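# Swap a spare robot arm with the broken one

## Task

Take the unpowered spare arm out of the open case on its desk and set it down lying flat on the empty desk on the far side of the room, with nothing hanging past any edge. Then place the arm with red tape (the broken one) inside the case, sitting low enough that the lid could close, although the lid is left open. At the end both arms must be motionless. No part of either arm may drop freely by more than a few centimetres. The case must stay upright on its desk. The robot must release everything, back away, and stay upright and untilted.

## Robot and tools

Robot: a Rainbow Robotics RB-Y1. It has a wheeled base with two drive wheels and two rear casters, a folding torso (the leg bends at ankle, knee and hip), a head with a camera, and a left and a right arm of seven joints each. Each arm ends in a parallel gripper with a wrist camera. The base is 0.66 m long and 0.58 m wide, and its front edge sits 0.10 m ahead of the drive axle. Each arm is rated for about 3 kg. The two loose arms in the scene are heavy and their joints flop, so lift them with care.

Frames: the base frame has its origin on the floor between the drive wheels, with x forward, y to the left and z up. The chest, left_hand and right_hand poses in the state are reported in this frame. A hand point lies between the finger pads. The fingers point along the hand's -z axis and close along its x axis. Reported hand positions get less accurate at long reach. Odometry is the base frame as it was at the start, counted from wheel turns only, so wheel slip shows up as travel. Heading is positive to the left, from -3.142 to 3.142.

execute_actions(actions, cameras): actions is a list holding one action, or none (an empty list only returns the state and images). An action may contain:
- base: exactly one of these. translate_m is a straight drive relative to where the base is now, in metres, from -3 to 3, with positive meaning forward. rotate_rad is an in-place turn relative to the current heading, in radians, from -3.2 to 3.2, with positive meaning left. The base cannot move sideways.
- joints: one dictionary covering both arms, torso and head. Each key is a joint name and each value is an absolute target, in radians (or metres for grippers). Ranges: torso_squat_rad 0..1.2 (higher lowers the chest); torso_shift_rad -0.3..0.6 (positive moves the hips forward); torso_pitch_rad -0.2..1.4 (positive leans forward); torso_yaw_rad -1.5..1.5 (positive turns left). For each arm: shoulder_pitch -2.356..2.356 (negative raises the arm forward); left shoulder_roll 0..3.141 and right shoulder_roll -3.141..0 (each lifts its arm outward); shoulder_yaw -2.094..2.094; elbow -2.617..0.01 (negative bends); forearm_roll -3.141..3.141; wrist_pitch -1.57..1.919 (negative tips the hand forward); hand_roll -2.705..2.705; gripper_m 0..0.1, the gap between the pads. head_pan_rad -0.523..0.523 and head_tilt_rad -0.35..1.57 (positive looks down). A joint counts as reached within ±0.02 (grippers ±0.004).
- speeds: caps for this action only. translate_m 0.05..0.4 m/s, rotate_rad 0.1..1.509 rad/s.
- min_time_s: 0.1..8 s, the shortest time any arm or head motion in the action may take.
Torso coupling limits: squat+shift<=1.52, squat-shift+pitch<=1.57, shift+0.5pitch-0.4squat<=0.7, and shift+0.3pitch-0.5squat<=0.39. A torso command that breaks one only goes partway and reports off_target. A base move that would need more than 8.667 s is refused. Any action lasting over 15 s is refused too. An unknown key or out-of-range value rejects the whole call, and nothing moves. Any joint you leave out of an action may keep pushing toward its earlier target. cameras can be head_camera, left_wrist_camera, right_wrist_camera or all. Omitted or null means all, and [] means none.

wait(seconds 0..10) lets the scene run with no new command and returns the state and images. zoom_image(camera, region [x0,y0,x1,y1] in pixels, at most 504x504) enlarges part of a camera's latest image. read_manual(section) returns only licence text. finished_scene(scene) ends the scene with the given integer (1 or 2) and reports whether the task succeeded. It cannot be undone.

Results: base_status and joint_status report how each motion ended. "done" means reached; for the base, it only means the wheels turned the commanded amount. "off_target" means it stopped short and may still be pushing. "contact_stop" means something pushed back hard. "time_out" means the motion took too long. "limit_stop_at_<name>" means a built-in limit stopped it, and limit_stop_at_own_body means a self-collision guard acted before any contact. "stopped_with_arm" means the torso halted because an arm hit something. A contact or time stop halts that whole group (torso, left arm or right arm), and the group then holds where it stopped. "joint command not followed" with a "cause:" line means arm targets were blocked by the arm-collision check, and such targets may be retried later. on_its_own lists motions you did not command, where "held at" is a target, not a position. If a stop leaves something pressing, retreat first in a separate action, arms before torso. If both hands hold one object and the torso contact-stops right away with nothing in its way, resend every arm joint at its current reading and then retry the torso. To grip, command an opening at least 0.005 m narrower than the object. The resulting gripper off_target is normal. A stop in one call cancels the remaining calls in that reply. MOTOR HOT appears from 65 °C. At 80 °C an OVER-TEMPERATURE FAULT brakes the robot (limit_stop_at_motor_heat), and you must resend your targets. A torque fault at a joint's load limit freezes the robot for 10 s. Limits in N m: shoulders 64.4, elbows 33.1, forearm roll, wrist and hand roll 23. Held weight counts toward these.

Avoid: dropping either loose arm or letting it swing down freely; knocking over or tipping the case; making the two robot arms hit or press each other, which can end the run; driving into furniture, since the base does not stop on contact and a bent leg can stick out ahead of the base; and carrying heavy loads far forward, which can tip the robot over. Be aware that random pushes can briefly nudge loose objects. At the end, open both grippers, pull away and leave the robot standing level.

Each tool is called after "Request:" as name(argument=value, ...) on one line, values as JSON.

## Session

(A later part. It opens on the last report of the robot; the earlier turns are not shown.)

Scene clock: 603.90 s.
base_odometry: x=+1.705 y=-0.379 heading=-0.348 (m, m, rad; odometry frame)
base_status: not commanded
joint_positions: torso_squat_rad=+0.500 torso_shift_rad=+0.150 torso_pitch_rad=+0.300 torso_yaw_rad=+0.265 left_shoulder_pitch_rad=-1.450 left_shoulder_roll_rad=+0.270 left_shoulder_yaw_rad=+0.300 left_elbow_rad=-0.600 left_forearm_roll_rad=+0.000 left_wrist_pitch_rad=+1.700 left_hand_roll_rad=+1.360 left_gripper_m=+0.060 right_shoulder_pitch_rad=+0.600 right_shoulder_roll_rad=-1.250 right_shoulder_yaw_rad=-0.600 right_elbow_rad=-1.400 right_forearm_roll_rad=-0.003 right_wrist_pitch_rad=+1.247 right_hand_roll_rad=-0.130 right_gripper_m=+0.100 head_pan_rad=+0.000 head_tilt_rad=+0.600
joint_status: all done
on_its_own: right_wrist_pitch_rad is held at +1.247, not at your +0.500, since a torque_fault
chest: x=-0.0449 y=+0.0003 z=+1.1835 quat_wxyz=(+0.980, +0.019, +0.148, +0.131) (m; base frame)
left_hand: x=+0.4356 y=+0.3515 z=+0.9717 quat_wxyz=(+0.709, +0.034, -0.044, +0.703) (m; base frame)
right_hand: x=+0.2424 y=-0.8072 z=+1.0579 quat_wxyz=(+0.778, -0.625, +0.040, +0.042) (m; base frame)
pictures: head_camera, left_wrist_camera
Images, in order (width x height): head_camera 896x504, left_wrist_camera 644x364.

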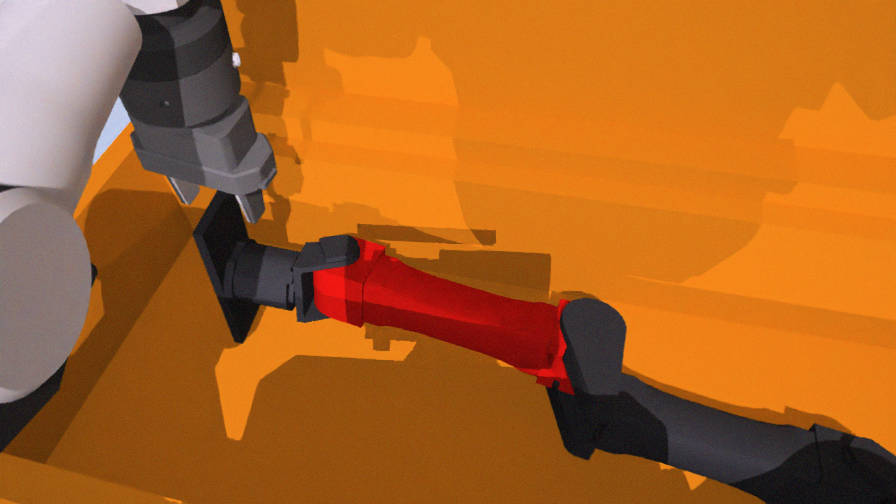

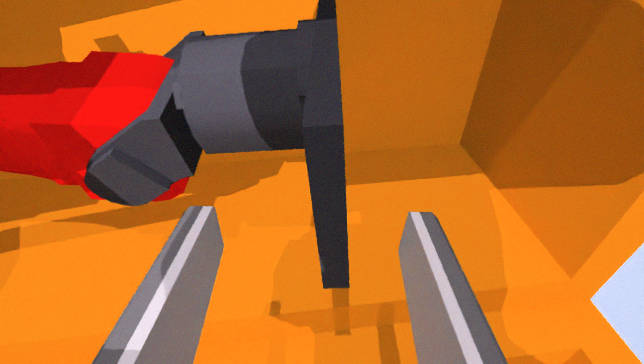

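Request:
execute_actions(actions=[{"base":{"translate_m":0.02},"joints":{"torso_squat_rad":0.58}}], cameras=["left_wrist_camera"])

Request:
execute_actions(actions=[{"joints":{"left_gripper_m":0.0}}], cameras=["head_camera","left_wrist_camera"])

Scene clock: 619.83 s.
base_odometry: x=+1.724 y=-0.385 heading=-0.347 (m, m, rad; odometry frame)
base_status: done
joint_positions: torso_squat_rad=+0.580 torso_shift_rad=+0.150 torso_pitch_rad=+0.300 torso_yaw_rad=+0.265 left_shoulder_pitch_rad=-1.450 left_shoulder_roll_rad=+0.270 left_shoulder_yaw_rad=+0.300 left_elbow_rad=-0.600 left_forearm_roll_rad=+0.000 left_wrist_pitch_rad=+1.700 left_hand_roll_rad=+1.360 left_gripper_m=+0.060 right_shoulder_pitch_rad=+0.600 right_shoulder_roll_rad=-1.250 right_shoulder_yaw_rad=-0.600 right_elbow_rad=-1.400 right_forearm_roll_rad=-0.003 right_wrist_pitch_rad=+1.247 right_hand_roll_rad=-0.130 right_gripper_m=+0.100 head_pan_rad=+0.000 head_tilt_rad=+0.600
joint_status: all done
on_its_own: right_wrist_pitch_rad is held at +1.247, not at your +0.500, since a torque_fault
chest: x=-0.0491 y=+0.0003 z=+1.1551 quat_wxyz=(+0.980, +0.019, +0.148, +0.131) (m; base frame)
left_hand: x=+0.4313 y=+0.3515 z=+0.9432 quat_wxyz=(+0.709, +0.034, -0.044, +0.703) (m; base frame)
right_hand: x=+0.2381 y=-0.8072 z=+1.0295 quat_wxyz=(+0.778, -0.625, +0.040, +0.042) (m; base frame)
pictures: left_wrist_camera
Images, in order (width x height): left_wrist_camera 644x364.

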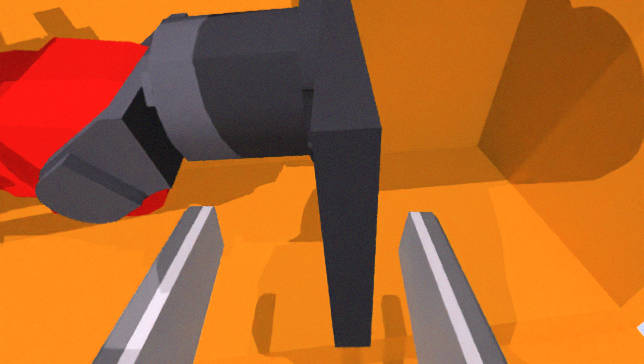

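Scene clock: 620.93 s.
base_odometry: x=+1.724 y=-0.385 heading=-0.347 (m, m, rad; odometry frame)
base_status: not commanded
joint_positions: torso_squat_rad=+0.580 torso_shift_rad=+0.150 torso_pitch_rad=+0.300 torso_yaw_rad=+0.265 left_shoulder_pitch_rad=-1.450 left_shoulder_roll_rad=+0.273 left_shoulder_yaw_rad=+0.300 left_elbow_rad=-0.601 left_forearm_roll_rad=-0.001 left_wrist_pitch_rad=+1.700 left_hand_roll_rad=+1.360 left_gripper_m=+0.011 right_shoulder_pitch_rad=+0.600 right_shoulder_roll_rad=-1.250 right_shoulder_yaw_rad=-0.600 right_elbow_rad=-1.400 right_forearm_roll_rad=-0.003 right_wrist_pitch_rad=+1.247 right_hand_roll_rad=-0.130 right_gripper_m=+0.100 head_pan_rad=+0.000 head_tilt_rad=+0.600
joint_status: left_gripper_m off_target (ended at +0.011, target +0.000)
on_its_own: right_wrist_pitch_rad is held at +1.247, not at your +0.500, since a torque_fault
chest: x=-0.0491 y=+0.0005 z=+1.1551 quat_wxyz=(+0.980, +0.019, +0.148, +0.131) (m; base frame)
left_hand: x=+0.4313 y=+0.3540 z=+0.9441 quat_wxyz=(+0.708, +0.035, -0.046, +0.704) (m; base frame)
right_hand: x=+0.2384 y=-0.8070 z=+1.0296 quat_wxyz=(+0.778, -0.625, +0.040, +0.042) (m; base frame)
pictures: head_camera, left_wrist_camera
Images, in order (width x height): head_camera 896x504, left_wrist_camera 644x364.

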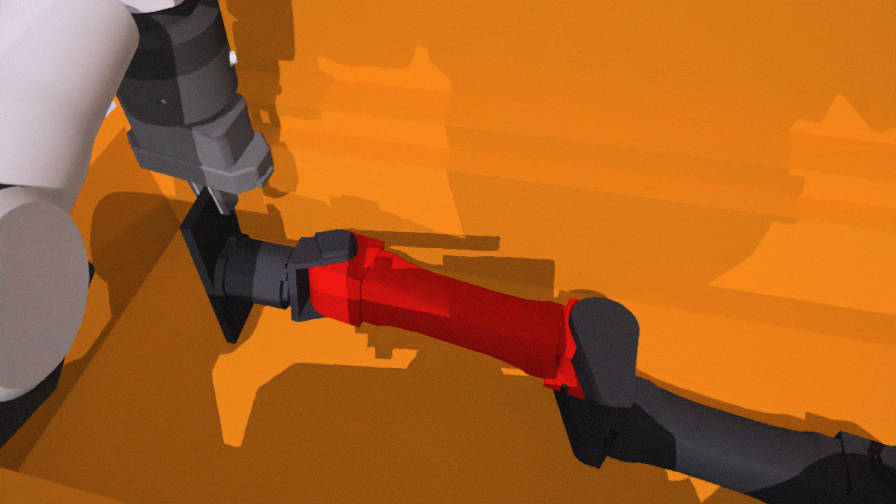

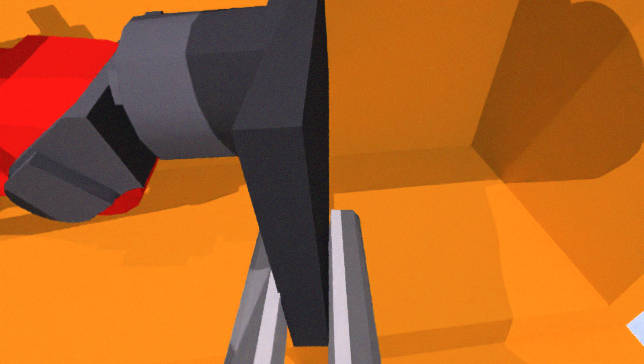

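Request:
execute_actions(actions=[{"base":{"translate_m":-0.07},"speeds":{"translate_m":0.05},"joints":{"torso_squat_rad":0.56}}], cameras=["head_camera"])

Scene clock: 632.97 s.
base_odometry: x=+1.658 y=-0.362 heading=-0.348 (m, m, rad; odometry frame)
base_status: done
joint_positions: torso_squat_rad=+0.560 torso_shift_rad=+0.150 torso_pitch_rad=+0.301 torso_yaw_rad=+0.265 left_shoulder_pitch_rad=-1.447 left_shoulder_roll_rad=+0.272 left_shoulder_yaw_rad=+0.300 left_elbow_rad=-0.599 left_forearm_roll_rad=-0.001 left_wrist_pitch_rad=+1.700 left_hand_roll_rad=+1.360 left_gripper_m=+0.013 right_shoulder_pitch_rad=+0.600 right_shoulder_roll_rad=-1.250 right_shoulder_yaw_rad=-0.600 right_elbow_rad=-1.400 right_forearm_roll_rad=-0.003 right_wrist_pitch_rad=+1.247 right_hand_roll_rad=-0.130 right_gripper_m=+0.100 head_pan_rad=+0.000 head_tilt_rad=+0.600
joint_status: all done
on_its_own: right_wrist_pitch_rad is held at +1.247, not at your +0.500, since a torque_fault
chest: x=-0.0476 y=+0.0005 z=+1.1625 quat_wxyz=(+0.980, +0.019, +0.149, +0.131) (m; base frame)
left_hand: x=+0.4315 y=+0.3534 z=+0.9491 quat_wxyz=(+0.708, +0.036, -0.043, +0.704) (m; base frame)
right_hand: x=+0.2398 y=-0.8069 z=+1.0369 quat_wxyz=(+0.778, -0.625, +0.040, +0.042) (m; base frame)
pictures: head_camera
Images, in order (width x height): head_camera 896x504.

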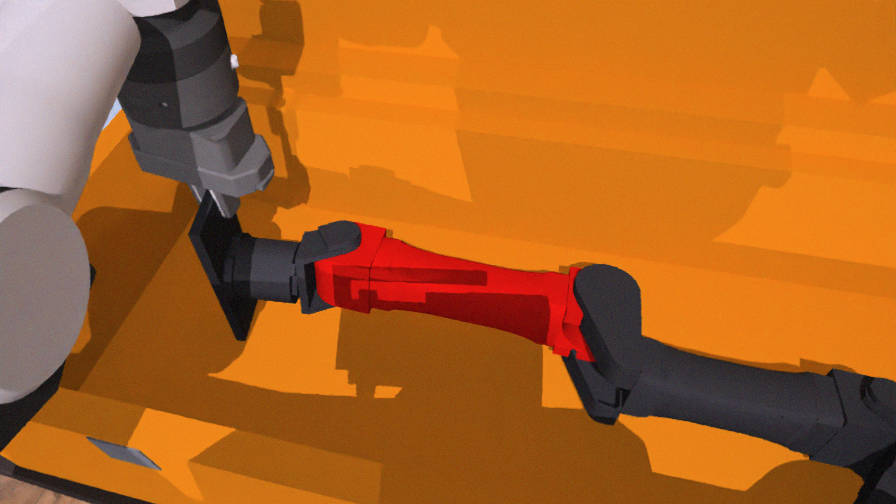

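Request:
execute_actions(actions=[{"base":{"translate_m":-0.06},"speeds":{"translate_m":0.05}}], cameras=[])

Request:
execute_actions(actions=[{"joints":{"torso_squat_rad":0.58,"left_gripper_m":0.035}}], cameras=[])

Request:
execute_actions(actions=[{"base":{"translate_m":-0.055},"speeds":{"translate_m":0.05}}], cameras=["head_camera","left_wrist_camera"])

Scene clock: 643.17 s.
base_odometry: x=+1.602 y=-0.341 heading=-0.349 (m, m, rad; odometry frame)
base_status: done
joint_positions: torso_squat_rad=+0.560 torso_shift_rad=+0.150 torso_pitch_rad=+0.300 torso_yaw_rad=+0.265 left_shoulder_pitch_rad=-1.450 left_shoulder_roll_rad=+0.270 left_shoulder_yaw_rad=+0.300 left_elbow_rad=-0.600 left_forearm_roll_rad=+0.000 left_wrist_pitch_rad=+1.700 left_hand_roll_rad=+1.360 left_gripper_m=+0.016 right_shoulder_pitch_rad=+0.600 right_shoulder_roll_rad=-1.250 right_shoulder_yaw_rad=-0.600 right_elbow_rad=-1.400 right_forearm_roll_rad=-0.003 right_wrist_pitch_rad=+1.247 right_hand_roll_rad=-0.130 right_gripper_m=+0.100 head_pan_rad=+0.000 head_tilt_rad=+0.600
joint_status: not commanded
on_its_own: right_wrist_pitch_rad is held at +1.247, not at your +0.500, since a torque_fault
chest: x=-0.0478 y=+0.0004 z=+1.1625 quat_wxyz=(+0.980, +0.019, +0.148, +0.131) (m; base frame)
left_hand: x=+0.4326 y=+0.3516 z=+0.9502 quat_wxyz=(+0.709, +0.034, -0.044, +0.703) (m; base frame)
right_hand: x=+0.2394 y=-0.8072 z=+1.0369 quat_wxyz=(+0.778, -0.625, +0.040, +0.042) (m; base frame)
pictures: none
No camera images: the call's "cameras" was empty. Leave "cameras" out to get every camera's image.

Scene clock: 644.67 s.
base_odometry: x=+1.602 y=-0.341 heading=-0.349 (m, m, rad; odometry frame)
base_status: not commanded
joint_positions: torso_squat_rad=+0.580 torso_shift_rad=+0.150 torso_pitch_rad=+0.300 torso_yaw_rad=+0.265 left_shoulder_pitch_rad=-1.450 left_shoulder_roll_rad=+0.270 left_shoulder_yaw_rad=+0.300 left_elbow_rad=-0.600 left_forearm_roll_rad=+0.000 left_wrist_pitch_rad=+1.700 left_hand_roll_rad=+1.360 left_gripper_m=+0.035 right_shoulder_pitch_rad=+0.600 right_shoulder_roll_rad=-1.250 right_shoulder_yaw_rad=-0.600 right_elbow_rad=-1.400 right_forearm_roll_rad=-0.003 right_wrist_pitch_rad=+1.247 right_hand_roll_rad=-0.130 right_gripper_m=+0.100 head_pan_rad=+0.000 head_tilt_rad=+0.600
joint_status: all done
on_its_own: right_wrist_pitch_rad is held at +1.247, not at your +0.500, since a torque_fault
chest: x=-0.0491 y=+0.0003 z=+1.1551 quat_wxyz=(+0.980, +0.019, +0.148, +0.131) (m; base frame)
left_hand: x=+0.4314 y=+0.3516 z=+0.9434 quat_wxyz=(+0.709, +0.034, -0.044, +0.703) (m; base frame)
right_hand: x=+0.2380 y=-0.8073 z=+1.0294 quat_wxyz=(+0.778, -0.625, +0.040, +0.042) (m; base frame)
pictures: none
No camera images: the call's "cameras" was empty. Leave "cameras" out to get every camera's image.

Scene clock: 646.87 s.
base_odometry: x=+1.550 y=-0.322 heading=-0.348 (m, m, rad; odometry frame)
base_status: done
joint_positions: torso_squat_rad=+0.580 torso_shift_rad=+0.150 torso_pitch_rad=+0.300 torso_yaw_rad=+0.265 left_shoulder_pitch_rad=-1.450 left_shoulder_roll_rad=+0.270 left_shoulder_yaw_rad=+0.300 left_elbow_rad=-0.600 left_forearm_roll_rad=+0.000 left_wrist_pitch_rad=+1.700 left_hand_roll_rad=+1.360 left_gripper_m=+0.035 right_shoulder_pitch_rad=+0.600 right_shoulder_roll_rad=-1.250 right_shoulder_yaw_rad=-0.600 right_elbow_rad=-1.400 right_forearm_roll_rad=-0.003 right_wrist_pitch_rad=+1.247 right_hand_roll_rad=-0.130 right_gripper_m=+0.100 head_pan_rad=+0.000 head_tilt_rad=+0.600
joint_status: not commanded
on_its_own: right_wrist_pitch_rad is held at +1.247, not at your +0.500, since a torque_fault
chest: x=-0.0491 y=+0.0003 z=+1.1551 quat_wxyz=(+0.980, +0.019, +0.148, +0.131) (m; base frame)
left_hand: x=+0.4314 y=+0.3516 z=+0.9432 quat_wxyz=(+0.709, +0.034, -0.044, +0.703) (m; base frame)
right_hand: x=+0.2381 y=-0.8073 z=+1.0294 quat_wxyz=(+0.778, -0.625, +0.040, +0.042) (m; base frame)
pictures: head_camera, left_wrist_camera
Images, in order (width x height): head_camera 896x504, left_wrist_camera 644x364.

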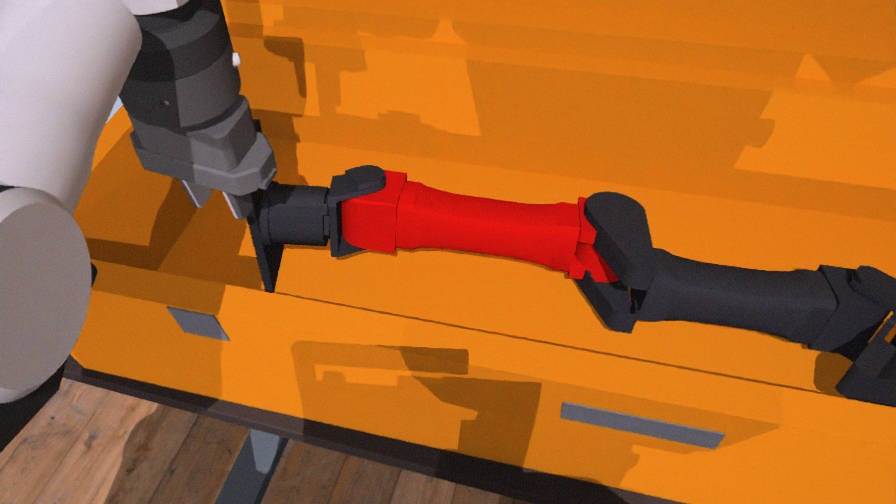

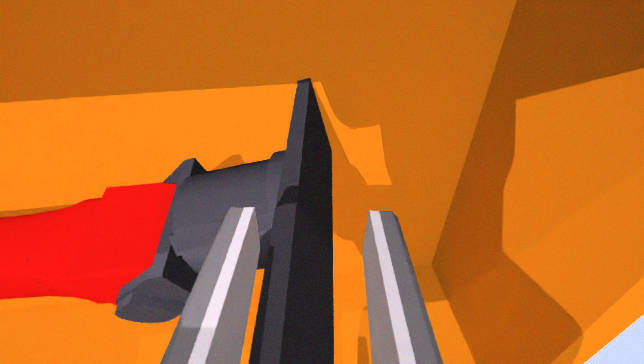

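Request:
execute_actions(actions=[{"base":{"translate_m":0.03},"speeds":{"translate_m":0.05},"joints":{"torso_yaw_rad":0.255}}], cameras=["head_camera","left_wrist_camera"])

Scene clock: 657.97 s.
base_odometry: x=+1.578 y=-0.333 heading=-0.348 (m, m, rad; odometry frame)
base_status: done
joint_positions: torso_squat_rad=+0.580 torso_shift_rad=+0.150 torso_pitch_rad=+0.300 torso_yaw_rad=+0.255 left_shoulder_pitch_rad=-1.450 left_shoulder_roll_rad=+0.270 left_shoulder_yaw_rad=+0.300 left_elbow_rad=-0.600 left_forearm_roll_rad=+0.000 left_wrist_pitch_rad=+1.700 left_hand_roll_rad=+1.360 left_gripper_m=+0.035 right_shoulder_pitch_rad=+0.600 right_shoulder_roll_rad=-1.250 right_shoulder_yaw_rad=-0.600 right_elbow_rad=-1.400 right_forearm_roll_rad=-0.003 right_wrist_pitch_rad=+1.247 right_hand_roll_rad=-0.130 right_gripper_m=+0.100 head_pan_rad=+0.000 head_tilt_rad=+0.600
joint_status: all done
on_its_own: right_wrist_pitch_rad is held at +1.247, not at your +0.500, since a torque_fault
chest: x=-0.0491 y=+0.0003 z=+1.1551 quat_wxyz=(+0.981, +0.019, +0.148, +0.126) (m; base frame)
left_hand: x=+0.4347 y=+0.3463 z=+0.9421 quat_wxyz=(+0.712, +0.033, -0.043, +0.700) (m; base frame)
right_hand: x=+0.2304 y=-0.8103 z=+1.0318 quat_wxyz=(+0.778, -0.626, +0.043, +0.038) (m; base frame)
pictures: head_camera, left_wrist_camera
Images, in order (width x height): head_camera 896x504, left_wrist_camera 644x364.

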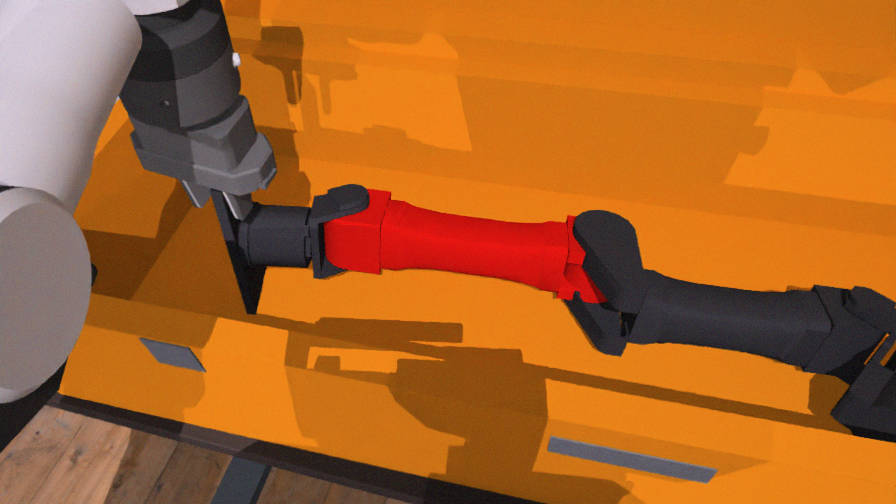

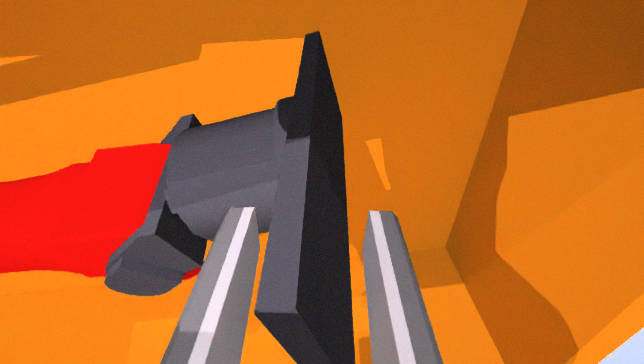

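Request:
execute_actions(actions=[{"base":{"translate_m":0.008},"joints":{"left_gripper_m":0}}], cameras=[])

Request:
execute_actions(actions=[{"base":{"translate_m":0.07},"speeds":{"translate_m":0.05},"joints":{"torso_squat_rad":0.585,"head_pan_rad":-0.15}}], cameras=["head_camera","left_wrist_camera"])

Scene clock: 663.90 s.
base_odometry: x=+1.586 y=-0.335 heading=-0.348 (m, m, rad; odometry frame)
base_status: done
joint_positions: torso_squat_rad=+0.580 torso_shift_rad=+0.150 torso_pitch_rad=+0.300 torso_yaw_rad=+0.255 left_shoulder_pitch_rad=-1.449 left_shoulder_roll_rad=+0.269 left_shoulder_yaw_rad=+0.300 left_elbow_rad=-0.599 left_forearm_roll_rad=+0.000 left_wrist_pitch_rad=+1.700 left_hand_roll_rad=+1.360 left_gripper_m=+0.017 right_shoulder_pitch_rad=+0.600 right_shoulder_roll_rad=-1.250 right_shoulder_yaw_rad=-0.600 right_elbow_rad=-1.400 right_forearm_roll_rad=-0.003 right_wrist_pitch_rad=+1.247 right_hand_roll_rad=-0.130 right_gripper_m=+0.100 head_pan_rad=+0.000 head_tilt_rad=+0.600
joint_status: left_gripper_m off_target (ended at +0.017, target +0.000)
on_its_own: right_wrist_pitch_rad is held at +1.247, not at your +0.500, since a torque_fault
chest: x=-0.0489 y=+0.0003 z=+1.1550 quat_wxyz=(+0.981, +0.019, +0.148, +0.126) (m; base frame)
left_hand: x=+0.4345 y=+0.3458 z=+0.9412 quat_wxyz=(+0.713, +0.033, -0.042, +0.699) (m; base frame)
right_hand: x=+0.2305 y=-0.8103 z=+1.0317 quat_wxyz=(+0.778, -0.626, +0.043, +0.038) (m; base frame)
pictures: none
No camera images: the call's "cameras" was empty. Leave "cameras" out to get every camera's image.

Scene clock: 666.03 s.
base_odometry: x=+1.651 y=-0.359 heading=-0.347 (m, m, rad; odometry frame)
base_status: done
joint_positions: torso_squat_rad=+0.585 torso_shift_rad=+0.150 torso_pitch_rad=+0.299 torso_yaw_rad=+0.255 left_shoulder_pitch_rad=-1.450 left_shoulder_roll_rad=+0.274 left_shoulder_yaw_rad=+0.300 left_elbow_rad=-0.601 left_forearm_roll_rad=-0.002 left_wrist_pitch_rad=+1.700 left_hand_roll_rad=+1.360 left_gripper_m=+0.014 right_shoulder_pitch_rad=+0.600 right_shoulder_roll_rad=-1.250 right_shoulder_yaw_rad=-0.600 right_elbow_rad=-1.400 right_forearm_roll_rad=-0.003 right_wrist_pitch_rad=+1.247 right_hand_roll_rad=-0.130 right_gripper_m=+0.100 head_pan_rad=-0.150 head_tilt_rad=+0.600
joint_status: all done
on_its_own: right_wrist_pitch_rad is held at +1.247, not at your +0.500, since a torque_fault
chest: x=-0.0497 y=+0.0003 z=+1.1532 quat_wxyz=(+0.981, +0.019, +0.148, +0.126) (m; base frame)
left_hand: x=+0.4341 y=+0.3492 z=+0.9420 quat_wxyz=(+0.711, +0.033, -0.045, +0.701) (m; base frame)
right_hand: x=+0.2302 y=-0.8102 z=+1.0300 quat_wxyz=(+0.778, -0.626, +0.043, +0.038) (m; base frame)
pictures: head_camera, left_wrist_camera
Images, in order (width x height): head_camera 896x504, left_wrist_camera 644x364.

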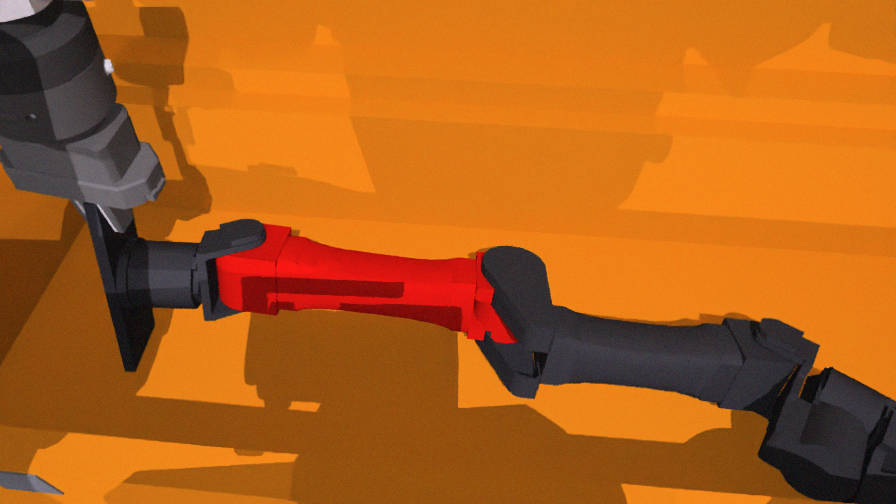

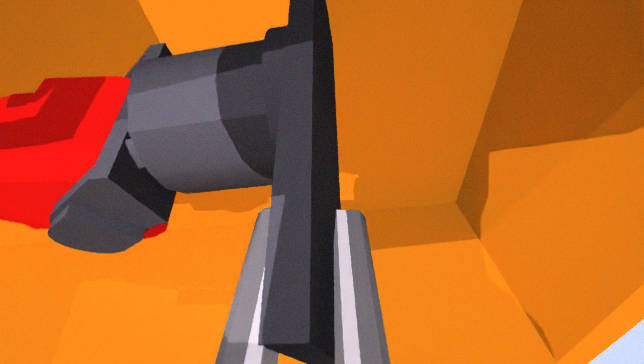

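Tilting. Continue.

Request:
execute_actions(actions=[{"base":{"translate_m":0.06},"speeds":{"translate_m":0.05},"joints":{"torso_squat_rad":0.6,"head_pan_rad":0.1}}], cameras=["head_camera","left_wrist_camera"])

Scene clock: 671.67 s.
base_odometry: x=+1.708 y=-0.379 heading=-0.345 (m, m, rad; odometry frame)
base_status: done
joint_positions: torso_squat_rad=+0.600 torso_shift_rad=+0.150 torso_pitch_rad=+0.300 torso_yaw_rad=+0.255 left_shoulder_pitch_rad=-1.450 left_shoulder_roll_rad=+0.273 left_shoulder_yaw_rad=+0.300 left_elbow_rad=-0.600 left_forearm_roll_rad=-0.001 left_wrist_pitch_rad=+1.700 left_hand_roll_rad=+1.360 left_gripper_m=+0.012 right_shoulder_pitch_rad=+0.600 right_shoulder_roll_rad=-1.250 right_shoulder_yaw_rad=-0.600 right_elbow_rad=-1.400 right_forearm_roll_rad=-0.003 right_wrist_pitch_rad=+1.247 right_hand_roll_rad=-0.130 right_gripper_m=+0.100 head_pan_rad=+0.100 head_tilt_rad=+0.600
joint_status: all done
on_its_own: right_wrist_pitch_rad is held at +1.247, not at your +0.500, since a torque_fault
chest: x=-0.0504 y=+0.0003 z=+1.1474 quat_wxyz=(+0.981, +0.019, +0.148, +0.126) (m; base frame)
left_hand: x=+0.4331 y=+0.3485 z=+0.9351 quat_wxyz=(+0.711, +0.034, -0.044, +0.701) (m; base frame)
right_hand: x=+0.2294 y=-0.8102 z=+1.0242 quat_wxyz=(+0.778, -0.626, +0.043, +0.038) (m; base frame)
pictures: head_camera, left_wrist_camera
Images, in order (width x height): head_camera 896x504, left_wrist_camera 644x364.

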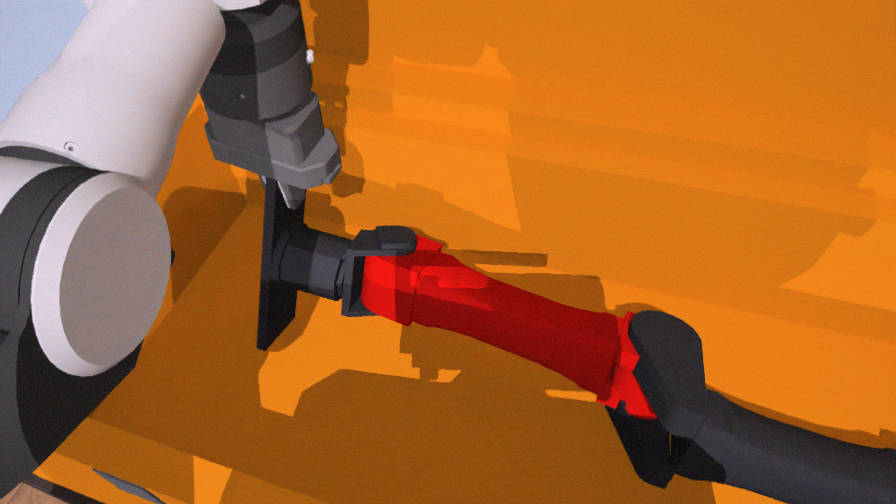

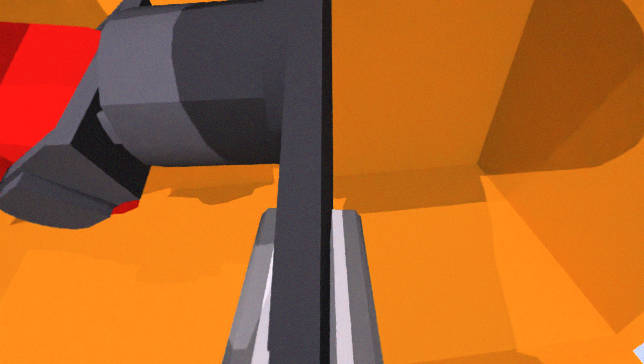

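Request:
execute_actions(actions=[{"base":{"translate_m":0.025},"speeds":{"translate_m":0.05},"joints":{"torso_squat_rad":0.65}}], cameras=["head_camera","left_wrist_camera"])

Scene clock: 676.97 s.
base_odometry: x=+1.732 y=-0.388 heading=-0.344 (m, m, rad; odometry frame)
base_status: done
joint_positions: torso_squat_rad=+0.650 torso_shift_rad=+0.150 torso_pitch_rad=+0.299 torso_yaw_rad=+0.255 left_shoulder_pitch_rad=-1.453 left_shoulder_roll_rad=+0.276 left_shoulder_yaw_rad=+0.300 left_elbow_rad=-0.603 left_forearm_roll_rad=-0.002 left_wrist_pitch_rad=+1.699 left_hand_roll_rad=+1.360 left_gripper_m=+0.010 right_shoulder_pitch_rad=+0.600 right_shoulder_roll_rad=-1.250 right_shoulder_yaw_rad=-0.600 right_elbow_rad=-1.400 right_forearm_roll_rad=-0.003 right_wrist_pitch_rad=+1.247 right_hand_roll_rad=-0.130 right_gripper_m=+0.100 head_pan_rad=+0.100 head_tilt_rad=+0.600
joint_status: all done
on_its_own: right_wrist_pitch_rad is held at +1.247, not at your +0.500, since a torque_fault
chest: x=-0.0536 y=+0.0003 z=+1.1272 quat_wxyz=(+0.981, +0.019, +0.148, +0.126) (m; base frame)
left_hand: x=+0.4318 y=+0.3498 z=+0.9182 quat_wxyz=(+0.711, +0.032, -0.048, +0.701) (m; base frame)
right_hand: x=+0.2262 y=-0.8102 z=+1.0039 quat_wxyz=(+0.778, -0.626, +0.043, +0.038) (m; base frame)
pictures: head_camera, left_wrist_camera
Images, in order (width x height): head_camera 896x504, left_wrist_camera 644x364.

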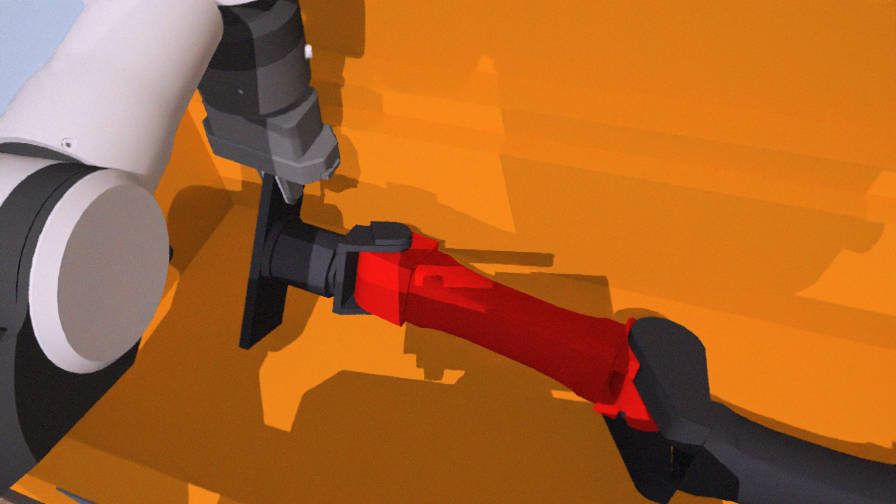

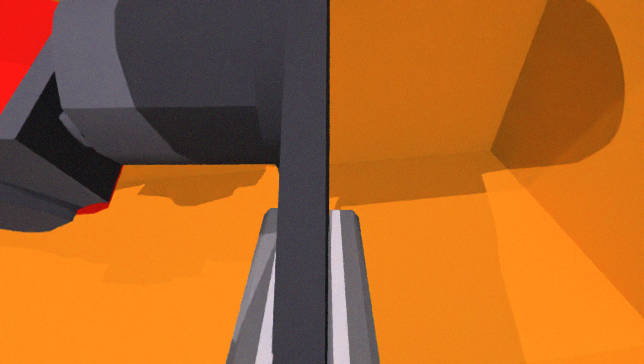

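Request:
execute_actions(actions=[{"joints":{"torso_squat_rad":0.70}}])

Scene clock: 694.20 s.
base_odometry: x=+1.732 y=-0.388 heading=-0.344 (m, m, rad; odometry frame)
base_status: not commanded
joint_positions: torso_squat_rad=+0.676 torso_shift_rad=+0.149 torso_pitch_rad=+0.296 torso_yaw_rad=+0.256 left_shoulder_pitch_rad=-1.455 left_shoulder_roll_rad=+0.277 left_shoulder_yaw_rad=+0.300 left_elbow_rad=-0.604 left_forearm_roll_rad=-0.002 left_wrist_pitch_rad=+1.698 left_hand_roll_rad=+1.360 left_gripper_m=+0.010 right_shoulder_pitch_rad=+0.600 right_shoulder_roll_rad=-1.250 right_shoulder_yaw_rad=-0.600 right_elbow_rad=-1.400 right_forearm_roll_rad=-0.003 right_wrist_pitch_rad=+1.247 right_hand_roll_rad=-0.130 right_gripper_m=+0.100 head_pan_rad=+0.100 head_tilt_rad=+0.600
joint_status: torso_squat_rad contact_stop (moved +0.026 of +0.050)
on_its_own: torso_squat_rad is held at +0.676, not at your +0.700, since a contact_stop; right_wrist_pitch_rad is held at +1.247, not at your +0.500, since a torque_fault
chest: x=-0.0570 y=+0.0002 z=+1.1163 quat_wxyz=(+0.981, +0.019, +0.146, +0.126) (m; base frame)
left_hand: x=+0.4299 y=+0.3505 z=+0.9109 quat_wxyz=(+0.710, +0.030, -0.051, +0.701) (m; base frame)
right_hand: x=+0.2239 y=-0.8100 z=+0.9937 quat_wxyz=(+0.778, -0.626, +0.041, +0.037) (m; base frame)
pictures: head_camera, left_wrist_camera, right_wrist_camera
Images, in order (width x height): head_camera 896x504, left_wrist_camera 644x364, right_wrist_camera 644x364.

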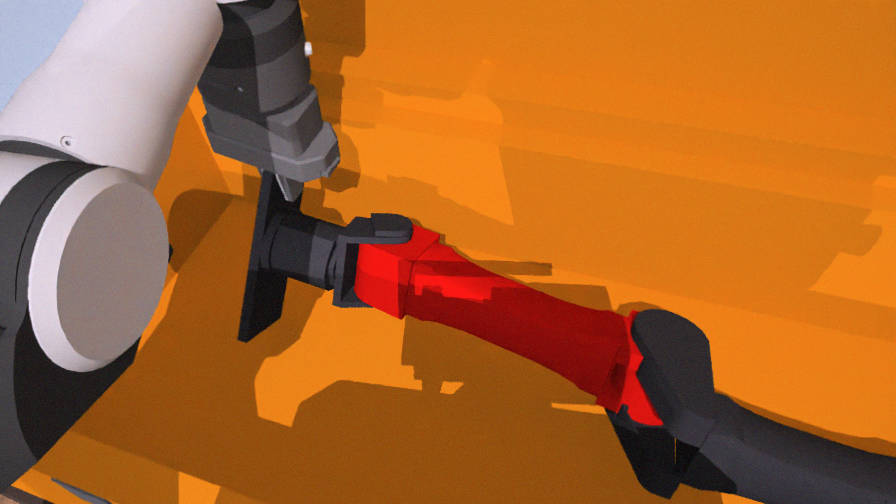

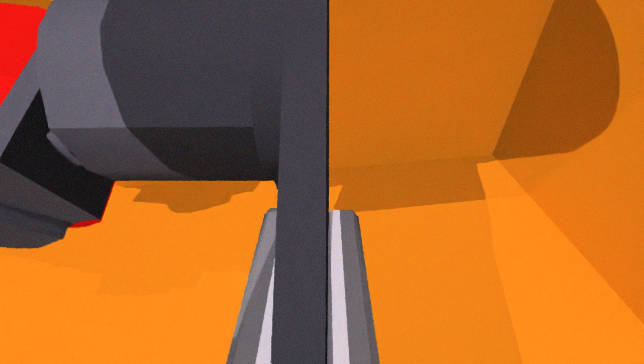

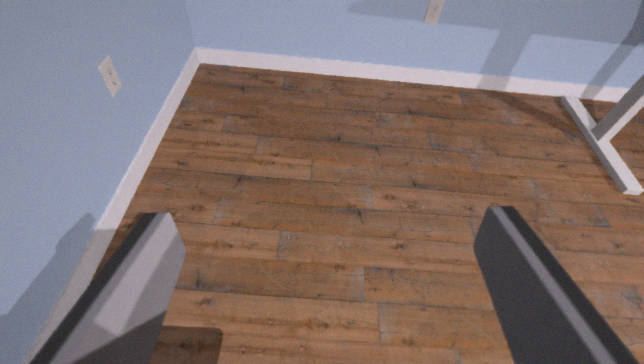

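Request:
zoom_image(camera="head_camera", region=[160,100,460,380])

Region (160, 100, 460, 380) of head_camera's 896x504 image, scaled by 1.680, with more detail than that image has; it fills the top 470 rows of this view, and the rest is white.

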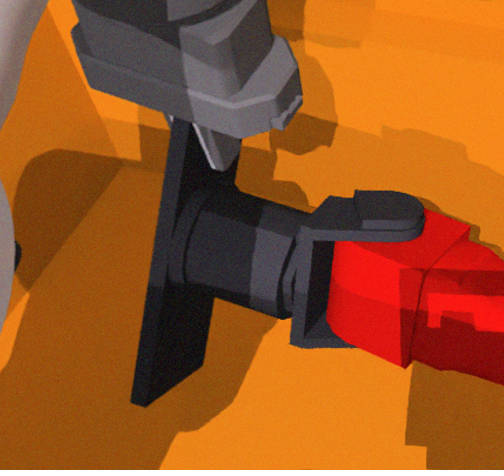

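Request:
execute_actions(actions=[{"joints":{"torso_squat_rad":0.66}}], cameras=[])

Request:
execute_actions(actions=[{"base":{"translate_m":0.03},"speeds":{"translate_m":0.05}}], cameras=[])

Request:
execute_actions(actions=[{"joints":{"torso_squat_rad":0.71}}], cameras=["head_camera","left_wrist_camera"])

Scene clock: 714.57 s.
base_odometry: x=+1.732 y=-0.388 heading=-0.344 (m, m, rad; odometry frame)
base_status: not commanded
joint_positions: torso_squat_rad=+0.660 torso_shift_rad=+0.149 torso_pitch_rad=+0.297 torso_yaw_rad=+0.256 left_shoulder_pitch_rad=-1.450 left_shoulder_roll_rad=+0.274 left_shoulder_yaw_rad=+0.300 left_elbow_rad=-0.601 left_forearm_roll_rad=-0.002 left_wrist_pitch_rad=+1.699 left_hand_roll_rad=+1.360 left_gripper_m=+0.011 right_shoulder_pitch_rad=+0.600 right_shoulder_roll_rad=-1.250 right_shoulder_yaw_rad=-0.600 right_elbow_rad=-1.400 right_forearm_roll_rad=-0.003 right_wrist_pitch_rad=+1.247 right_hand_roll_rad=-0.130 right_gripper_m=+0.100 head_pan_rad=+0.100 head_tilt_rad=+0.600
joint_status: all done
on_its_own: right_wrist_pitch_rad is held at +1.247, not at your +0.500, since a torque_fault
chest: x=-0.0552 y=+0.0004 z=+1.1232 quat_wxyz=(+0.981, +0.018, +0.147, +0.126) (m; base frame)
left_hand: x=+0.4289 y=+0.3495 z=+0.9127 quat_wxyz=(+0.711, +0.032, -0.046, +0.701) (m; base frame)
right_hand: x=+0.2256 y=-0.8098 z=+1.0006 quat_wxyz=(+0.778, -0.626, +0.042, +0.037) (m; base frame)
pictures: none
No camera images: the call's "cameras" was empty. Leave "cameras" out to get every camera's image.

Scene clock: 715.90 s.
base_odometry: x=+1.760 y=-0.398 heading=-0.343 (m, m, rad; odometry frame)
base_status: done
joint_positions: torso_squat_rad=+0.660 torso_shift_rad=+0.149 torso_pitch_rad=+0.297 torso_yaw_rad=+0.256 left_shoulder_pitch_rad=-1.449 left_shoulder_roll_rad=+0.270 left_shoulder_yaw_rad=+0.300 left_elbow_rad=-0.599 left_forearm_roll_rad=-0.001 left_wrist_pitch_rad=+1.700 left_hand_roll_rad=+1.360 left_gripper_m=+0.010 right_shoulder_pitch_rad=+0.600 right_shoulder_roll_rad=-1.250 right_shoulder_yaw_rad=-0.600 right_elbow_rad=-1.400 right_forearm_roll_rad=-0.003 right_wrist_pitch_rad=+1.247 right_hand_roll_rad=-0.130 right_gripper_m=+0.100 head_pan_rad=+0.100 head_tilt_rad=+0.600
joint_status: not commanded
on_its_own: right_wrist_pitch_rad is held at +1.247, not at your +0.500, since a torque_fault
chest: x=-0.0553 y=+0.0003 z=+1.1232 quat_wxyz=(+0.981, +0.018, +0.147, +0.126) (m; base frame)
left_hand: x=+0.4281 y=+0.3470 z=+0.9109 quat_wxyz=(+0.712, +0.033, -0.043, +0.700) (m; base frame)
right_hand: x=+0.2254 y=-0.8100 z=+1.0006 quat_wxyz=(+0.778, -0.626, +0.042, +0.037) (m; base frame)
pictures: none
No camera images: the call's "cameras" was empty. Leave "cameras" out to get every camera's image.

Scene clock: 717.03 s.
base_odometry: x=+1.760 y=-0.398 heading=-0.343 (m, m, rad; odometry frame)
base_status: not commanded
joint_positions: torso_squat_rad=+0.687 torso_shift_rad=+0.148 torso_pitch_rad=+0.292 torso_yaw_rad=+0.256 left_shoulder_pitch_rad=-1.456 left_shoulder_roll_rad=+0.273 left_shoulder_yaw_rad=+0.300 left_elbow_rad=-0.604 left_forearm_roll_rad=-0.001 left_wrist_pitch_rad=+1.699 left_hand_roll_rad=+1.360 left_gripper_m=+0.009 right_shoulder_pitch_rad=+0.600 right_shoulder_roll_rad=-1.250 right_shoulder_yaw_rad=-0.600 right_elbow_rad=-1.400 right_forearm_roll_rad=-0.003 right_wrist_pitch_rad=+1.247 right_hand_roll_rad=-0.130 right_gripper_m=+0.100 head_pan_rad=+0.100 head_tilt_rad=+0.600
joint_status: torso_squat_rad contact_stop (moved +0.027 of +0.050)
on_its_own: torso_squat_rad is held at +0.686, not at your +0.710, since a contact_stop; right_wrist_pitch_rad is held at +1.247, not at your +0.500, since a torque_fault
chest: x=-0.0592 y=-0.0001 z=+1.1123 quat_wxyz=(+0.981, +0.019, +0.144, +0.126) (m; base frame)
left_hand: x=+0.4287 y=+0.3473 z=+0.9081 quat_wxyz=(+0.712, +0.028, -0.051, +0.700) (m; base frame)
right_hand: x=+0.2218 y=-0.8104 z=+0.9903 quat_wxyz=(+0.778, -0.626, +0.040, +0.036) (m; base frame)
pictures: head_camera, left_wrist_camera
Images, in order (width x height): head_camera 896x504, left_wrist_camera 644x364.

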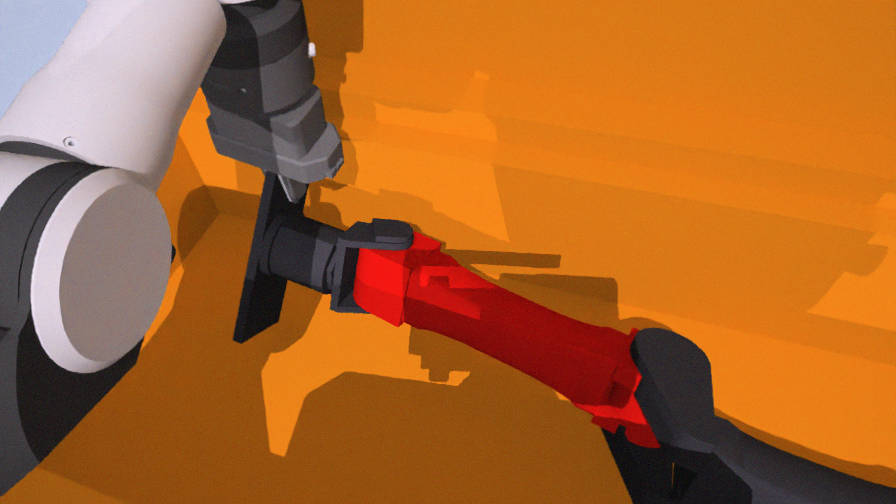

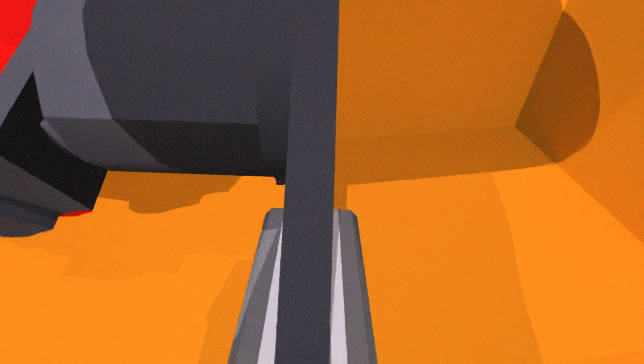

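Request:
execute_actions(actions=[{"joints":{"torso_squat_rad":0.665}}], cameras=[])

Request:
execute_actions(actions=[{"base":{"translate_m":-0.08},"speeds":{"translate_m":0.05}}], cameras=["head_camera"])

Request:
execute_actions(actions=[{"joints":{"torso_squat_rad":0.71}}], cameras=["head_camera","left_wrist_camera"])

Scene clock: 729.00 s.
base_odometry: x=+1.760 y=-0.398 heading=-0.343 (m, m, rad; odometry frame)
base_status: not commanded
joint_positions: torso_squat_rad=+0.665 torso_shift_rad=+0.148 torso_pitch_rad=+0.294 torso_yaw_rad=+0.256 left_shoulder_pitch_rad=-1.449 left_shoulder_roll_rad=+0.270 left_shoulder_yaw_rad=+0.300 left_elbow_rad=-0.600 left_forearm_roll_rad=-0.001 left_wrist_pitch_rad=+1.699 left_hand_roll_rad=+1.360 left_gripper_m=+0.010 right_shoulder_pitch_rad=+0.600 right_shoulder_roll_rad=-1.250 right_shoulder_yaw_rad=-0.600 right_elbow_rad=-1.400 right_forearm_roll_rad=-0.003 right_wrist_pitch_rad=+1.247 right_hand_roll_rad=-0.130 right_gripper_m=+0.100 head_pan_rad=+0.100 head_tilt_rad=+0.600
joint_status: all done
on_its_own: right_wrist_pitch_rad is held at +1.247, not at your +0.500, since a torque_fault
chest: x=-0.0569 y=+0.0003 z=+1.1214 quat_wxyz=(+0.981, +0.018, +0.145, +0.126) (m; base frame)
left_hand: x=+0.4273 y=+0.3471 z=+0.9106 quat_wxyz=(+0.712, +0.032, -0.045, +0.700) (m; base frame)
right_hand: x=+0.2241 y=-0.8100 z=+0.9996 quat_wxyz=(+0.778, -0.626, +0.041, +0.036) (m; base frame)
pictures: none
No camera images: the call's "cameras" was empty. Leave "cameras" out to get every camera's image.

Scene clock: 731.43 s.
base_odometry: x=+1.685 y=-0.371 heading=-0.344 (m, m, rad; odometry frame)
base_status: done
joint_positions: torso_squat_rad=+0.665 torso_shift_rad=+0.148 torso_pitch_rad=+0.293 torso_yaw_rad=+0.256 left_shoulder_pitch_rad=-1.451 left_shoulder_roll_rad=+0.273 left_shoulder_yaw_rad=+0.300 left_elbow_rad=-0.601 left_forearm_roll_rad=-0.001 left_wrist_pitch_rad=+1.699 left_hand_roll_rad=+1.360 left_gripper_m=+0.012 right_shoulder_pitch_rad=+0.600 right_shoulder_roll_rad=-1.250 right_shoulder_yaw_rad=-0.600 right_elbow_rad=-1.400 right_forearm_roll_rad=-0.003 right_wrist_pitch_rad=+1.247 right_hand_roll_rad=-0.130 right_gripper_m=+0.100 head_pan_rad=+0.100 head_tilt_rad=+0.600
joint_status: not commanded
on_its_own: right_wrist_pitch_rad is held at +1.247, not at your +0.500, since a torque_fault
chest: x=-0.0574 y=+0.0004 z=+1.1215 quat_wxyz=(+0.981, +0.018, +0.145, +0.126) (m; base frame)
left_hand: x=+0.4281 y=+0.3491 z=+0.9136 quat_wxyz=(+0.711, +0.031, -0.048, +0.701) (m; base frame)
right_hand: x=+0.2239 y=-0.8098 z=+1.0000 quat_wxyz=(+0.778, -0.626, +0.040, +0.036) (m; base frame)
pictures: head_camera
Images, in order (width x height): head_camera 896x504.

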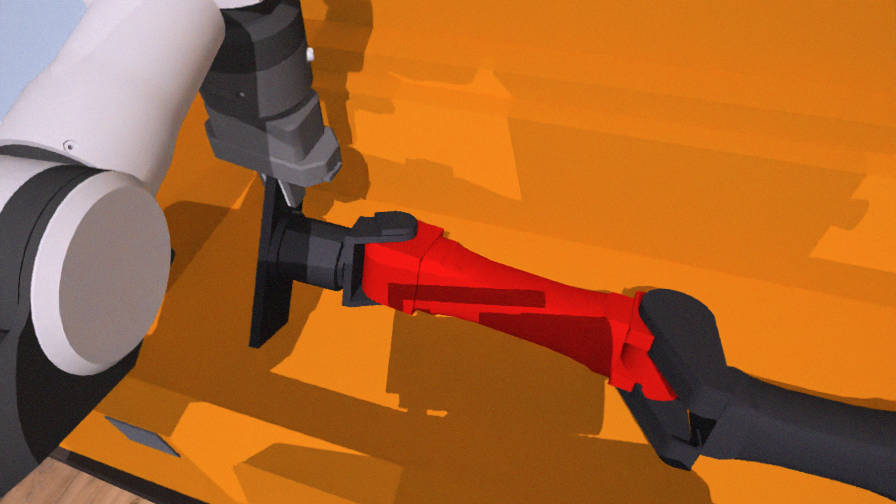

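Scene clock: 732.40 s.
base_odometry: x=+1.685 y=-0.371 heading=-0.345 (m, m, rad; odometry frame)
base_status: not commanded
joint_positions: torso_squat_rad=+0.680 torso_shift_rad=+0.147 torso_pitch_rad=+0.290 torso_yaw_rad=+0.257 left_shoulder_pitch_rad=-1.455 left_shoulder_roll_rad=+0.275 left_shoulder_yaw_rad=+0.300 left_elbow_rad=-0.603 left_forearm_roll_rad=-0.001 left_wrist_pitch_rad=+1.699 left_hand_roll_rad=+1.360 left_gripper_m=+0.012 right_shoulder_pitch_rad=+0.600 right_shoulder_roll_rad=-1.250 right_shoulder_yaw_rad=-0.600 right_elbow_rad=-1.400 right_forearm_roll_rad=-0.003 right_wrist_pitch_rad=+1.247 right_hand_roll_rad=-0.130 right_gripper_m=+0.100 head_pan_rad=+0.100 head_tilt_rad=+0.600
joint_status: torso_squat_rad contact_stop (moved +0.015 of +0.045)
on_its_own: torso_squat_rad is held at +0.680, not at your +0.710, since a contact_stop; right_wrist_pitch_rad is held at +1.247, not at your +0.500, since a torque_fault
chest: x=-0.0601 y=+0.0001 z=+1.1154 quat_wxyz=(+0.981, +0.018, +0.143, +0.127) (m; base frame)
left_hand: x=+0.4278 y=+0.3494 z=+0.9122 quat_wxyz=(+0.711, +0.028, -0.052, +0.701) (m; base frame)
right_hand: x=+0.2219 y=-0.8100 z=+0.9943 quat_wxyz=(+0.778, -0.626, +0.039, +0.035) (m; base frame)
pictures: head_camera, left_wrist_camera
Images, in order (width x height): head_camera 896x504, left_wrist_camera 644x364.

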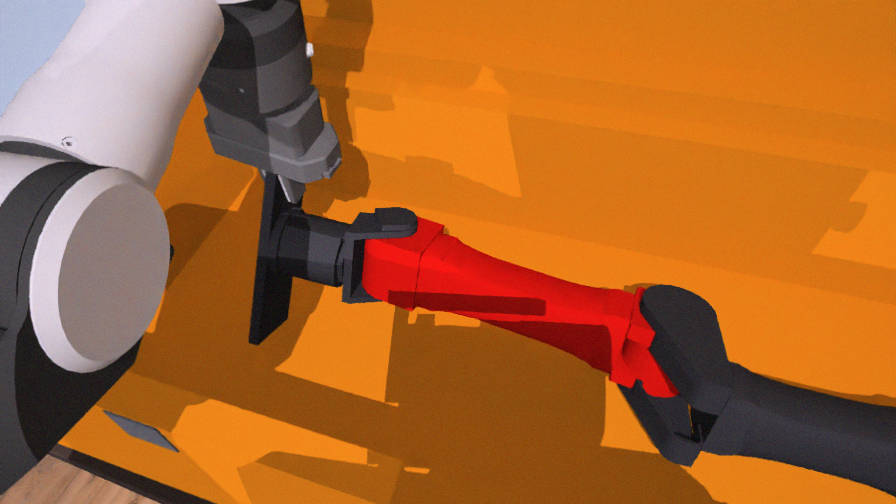

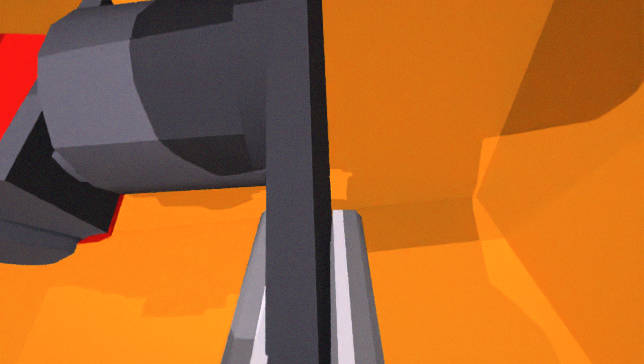

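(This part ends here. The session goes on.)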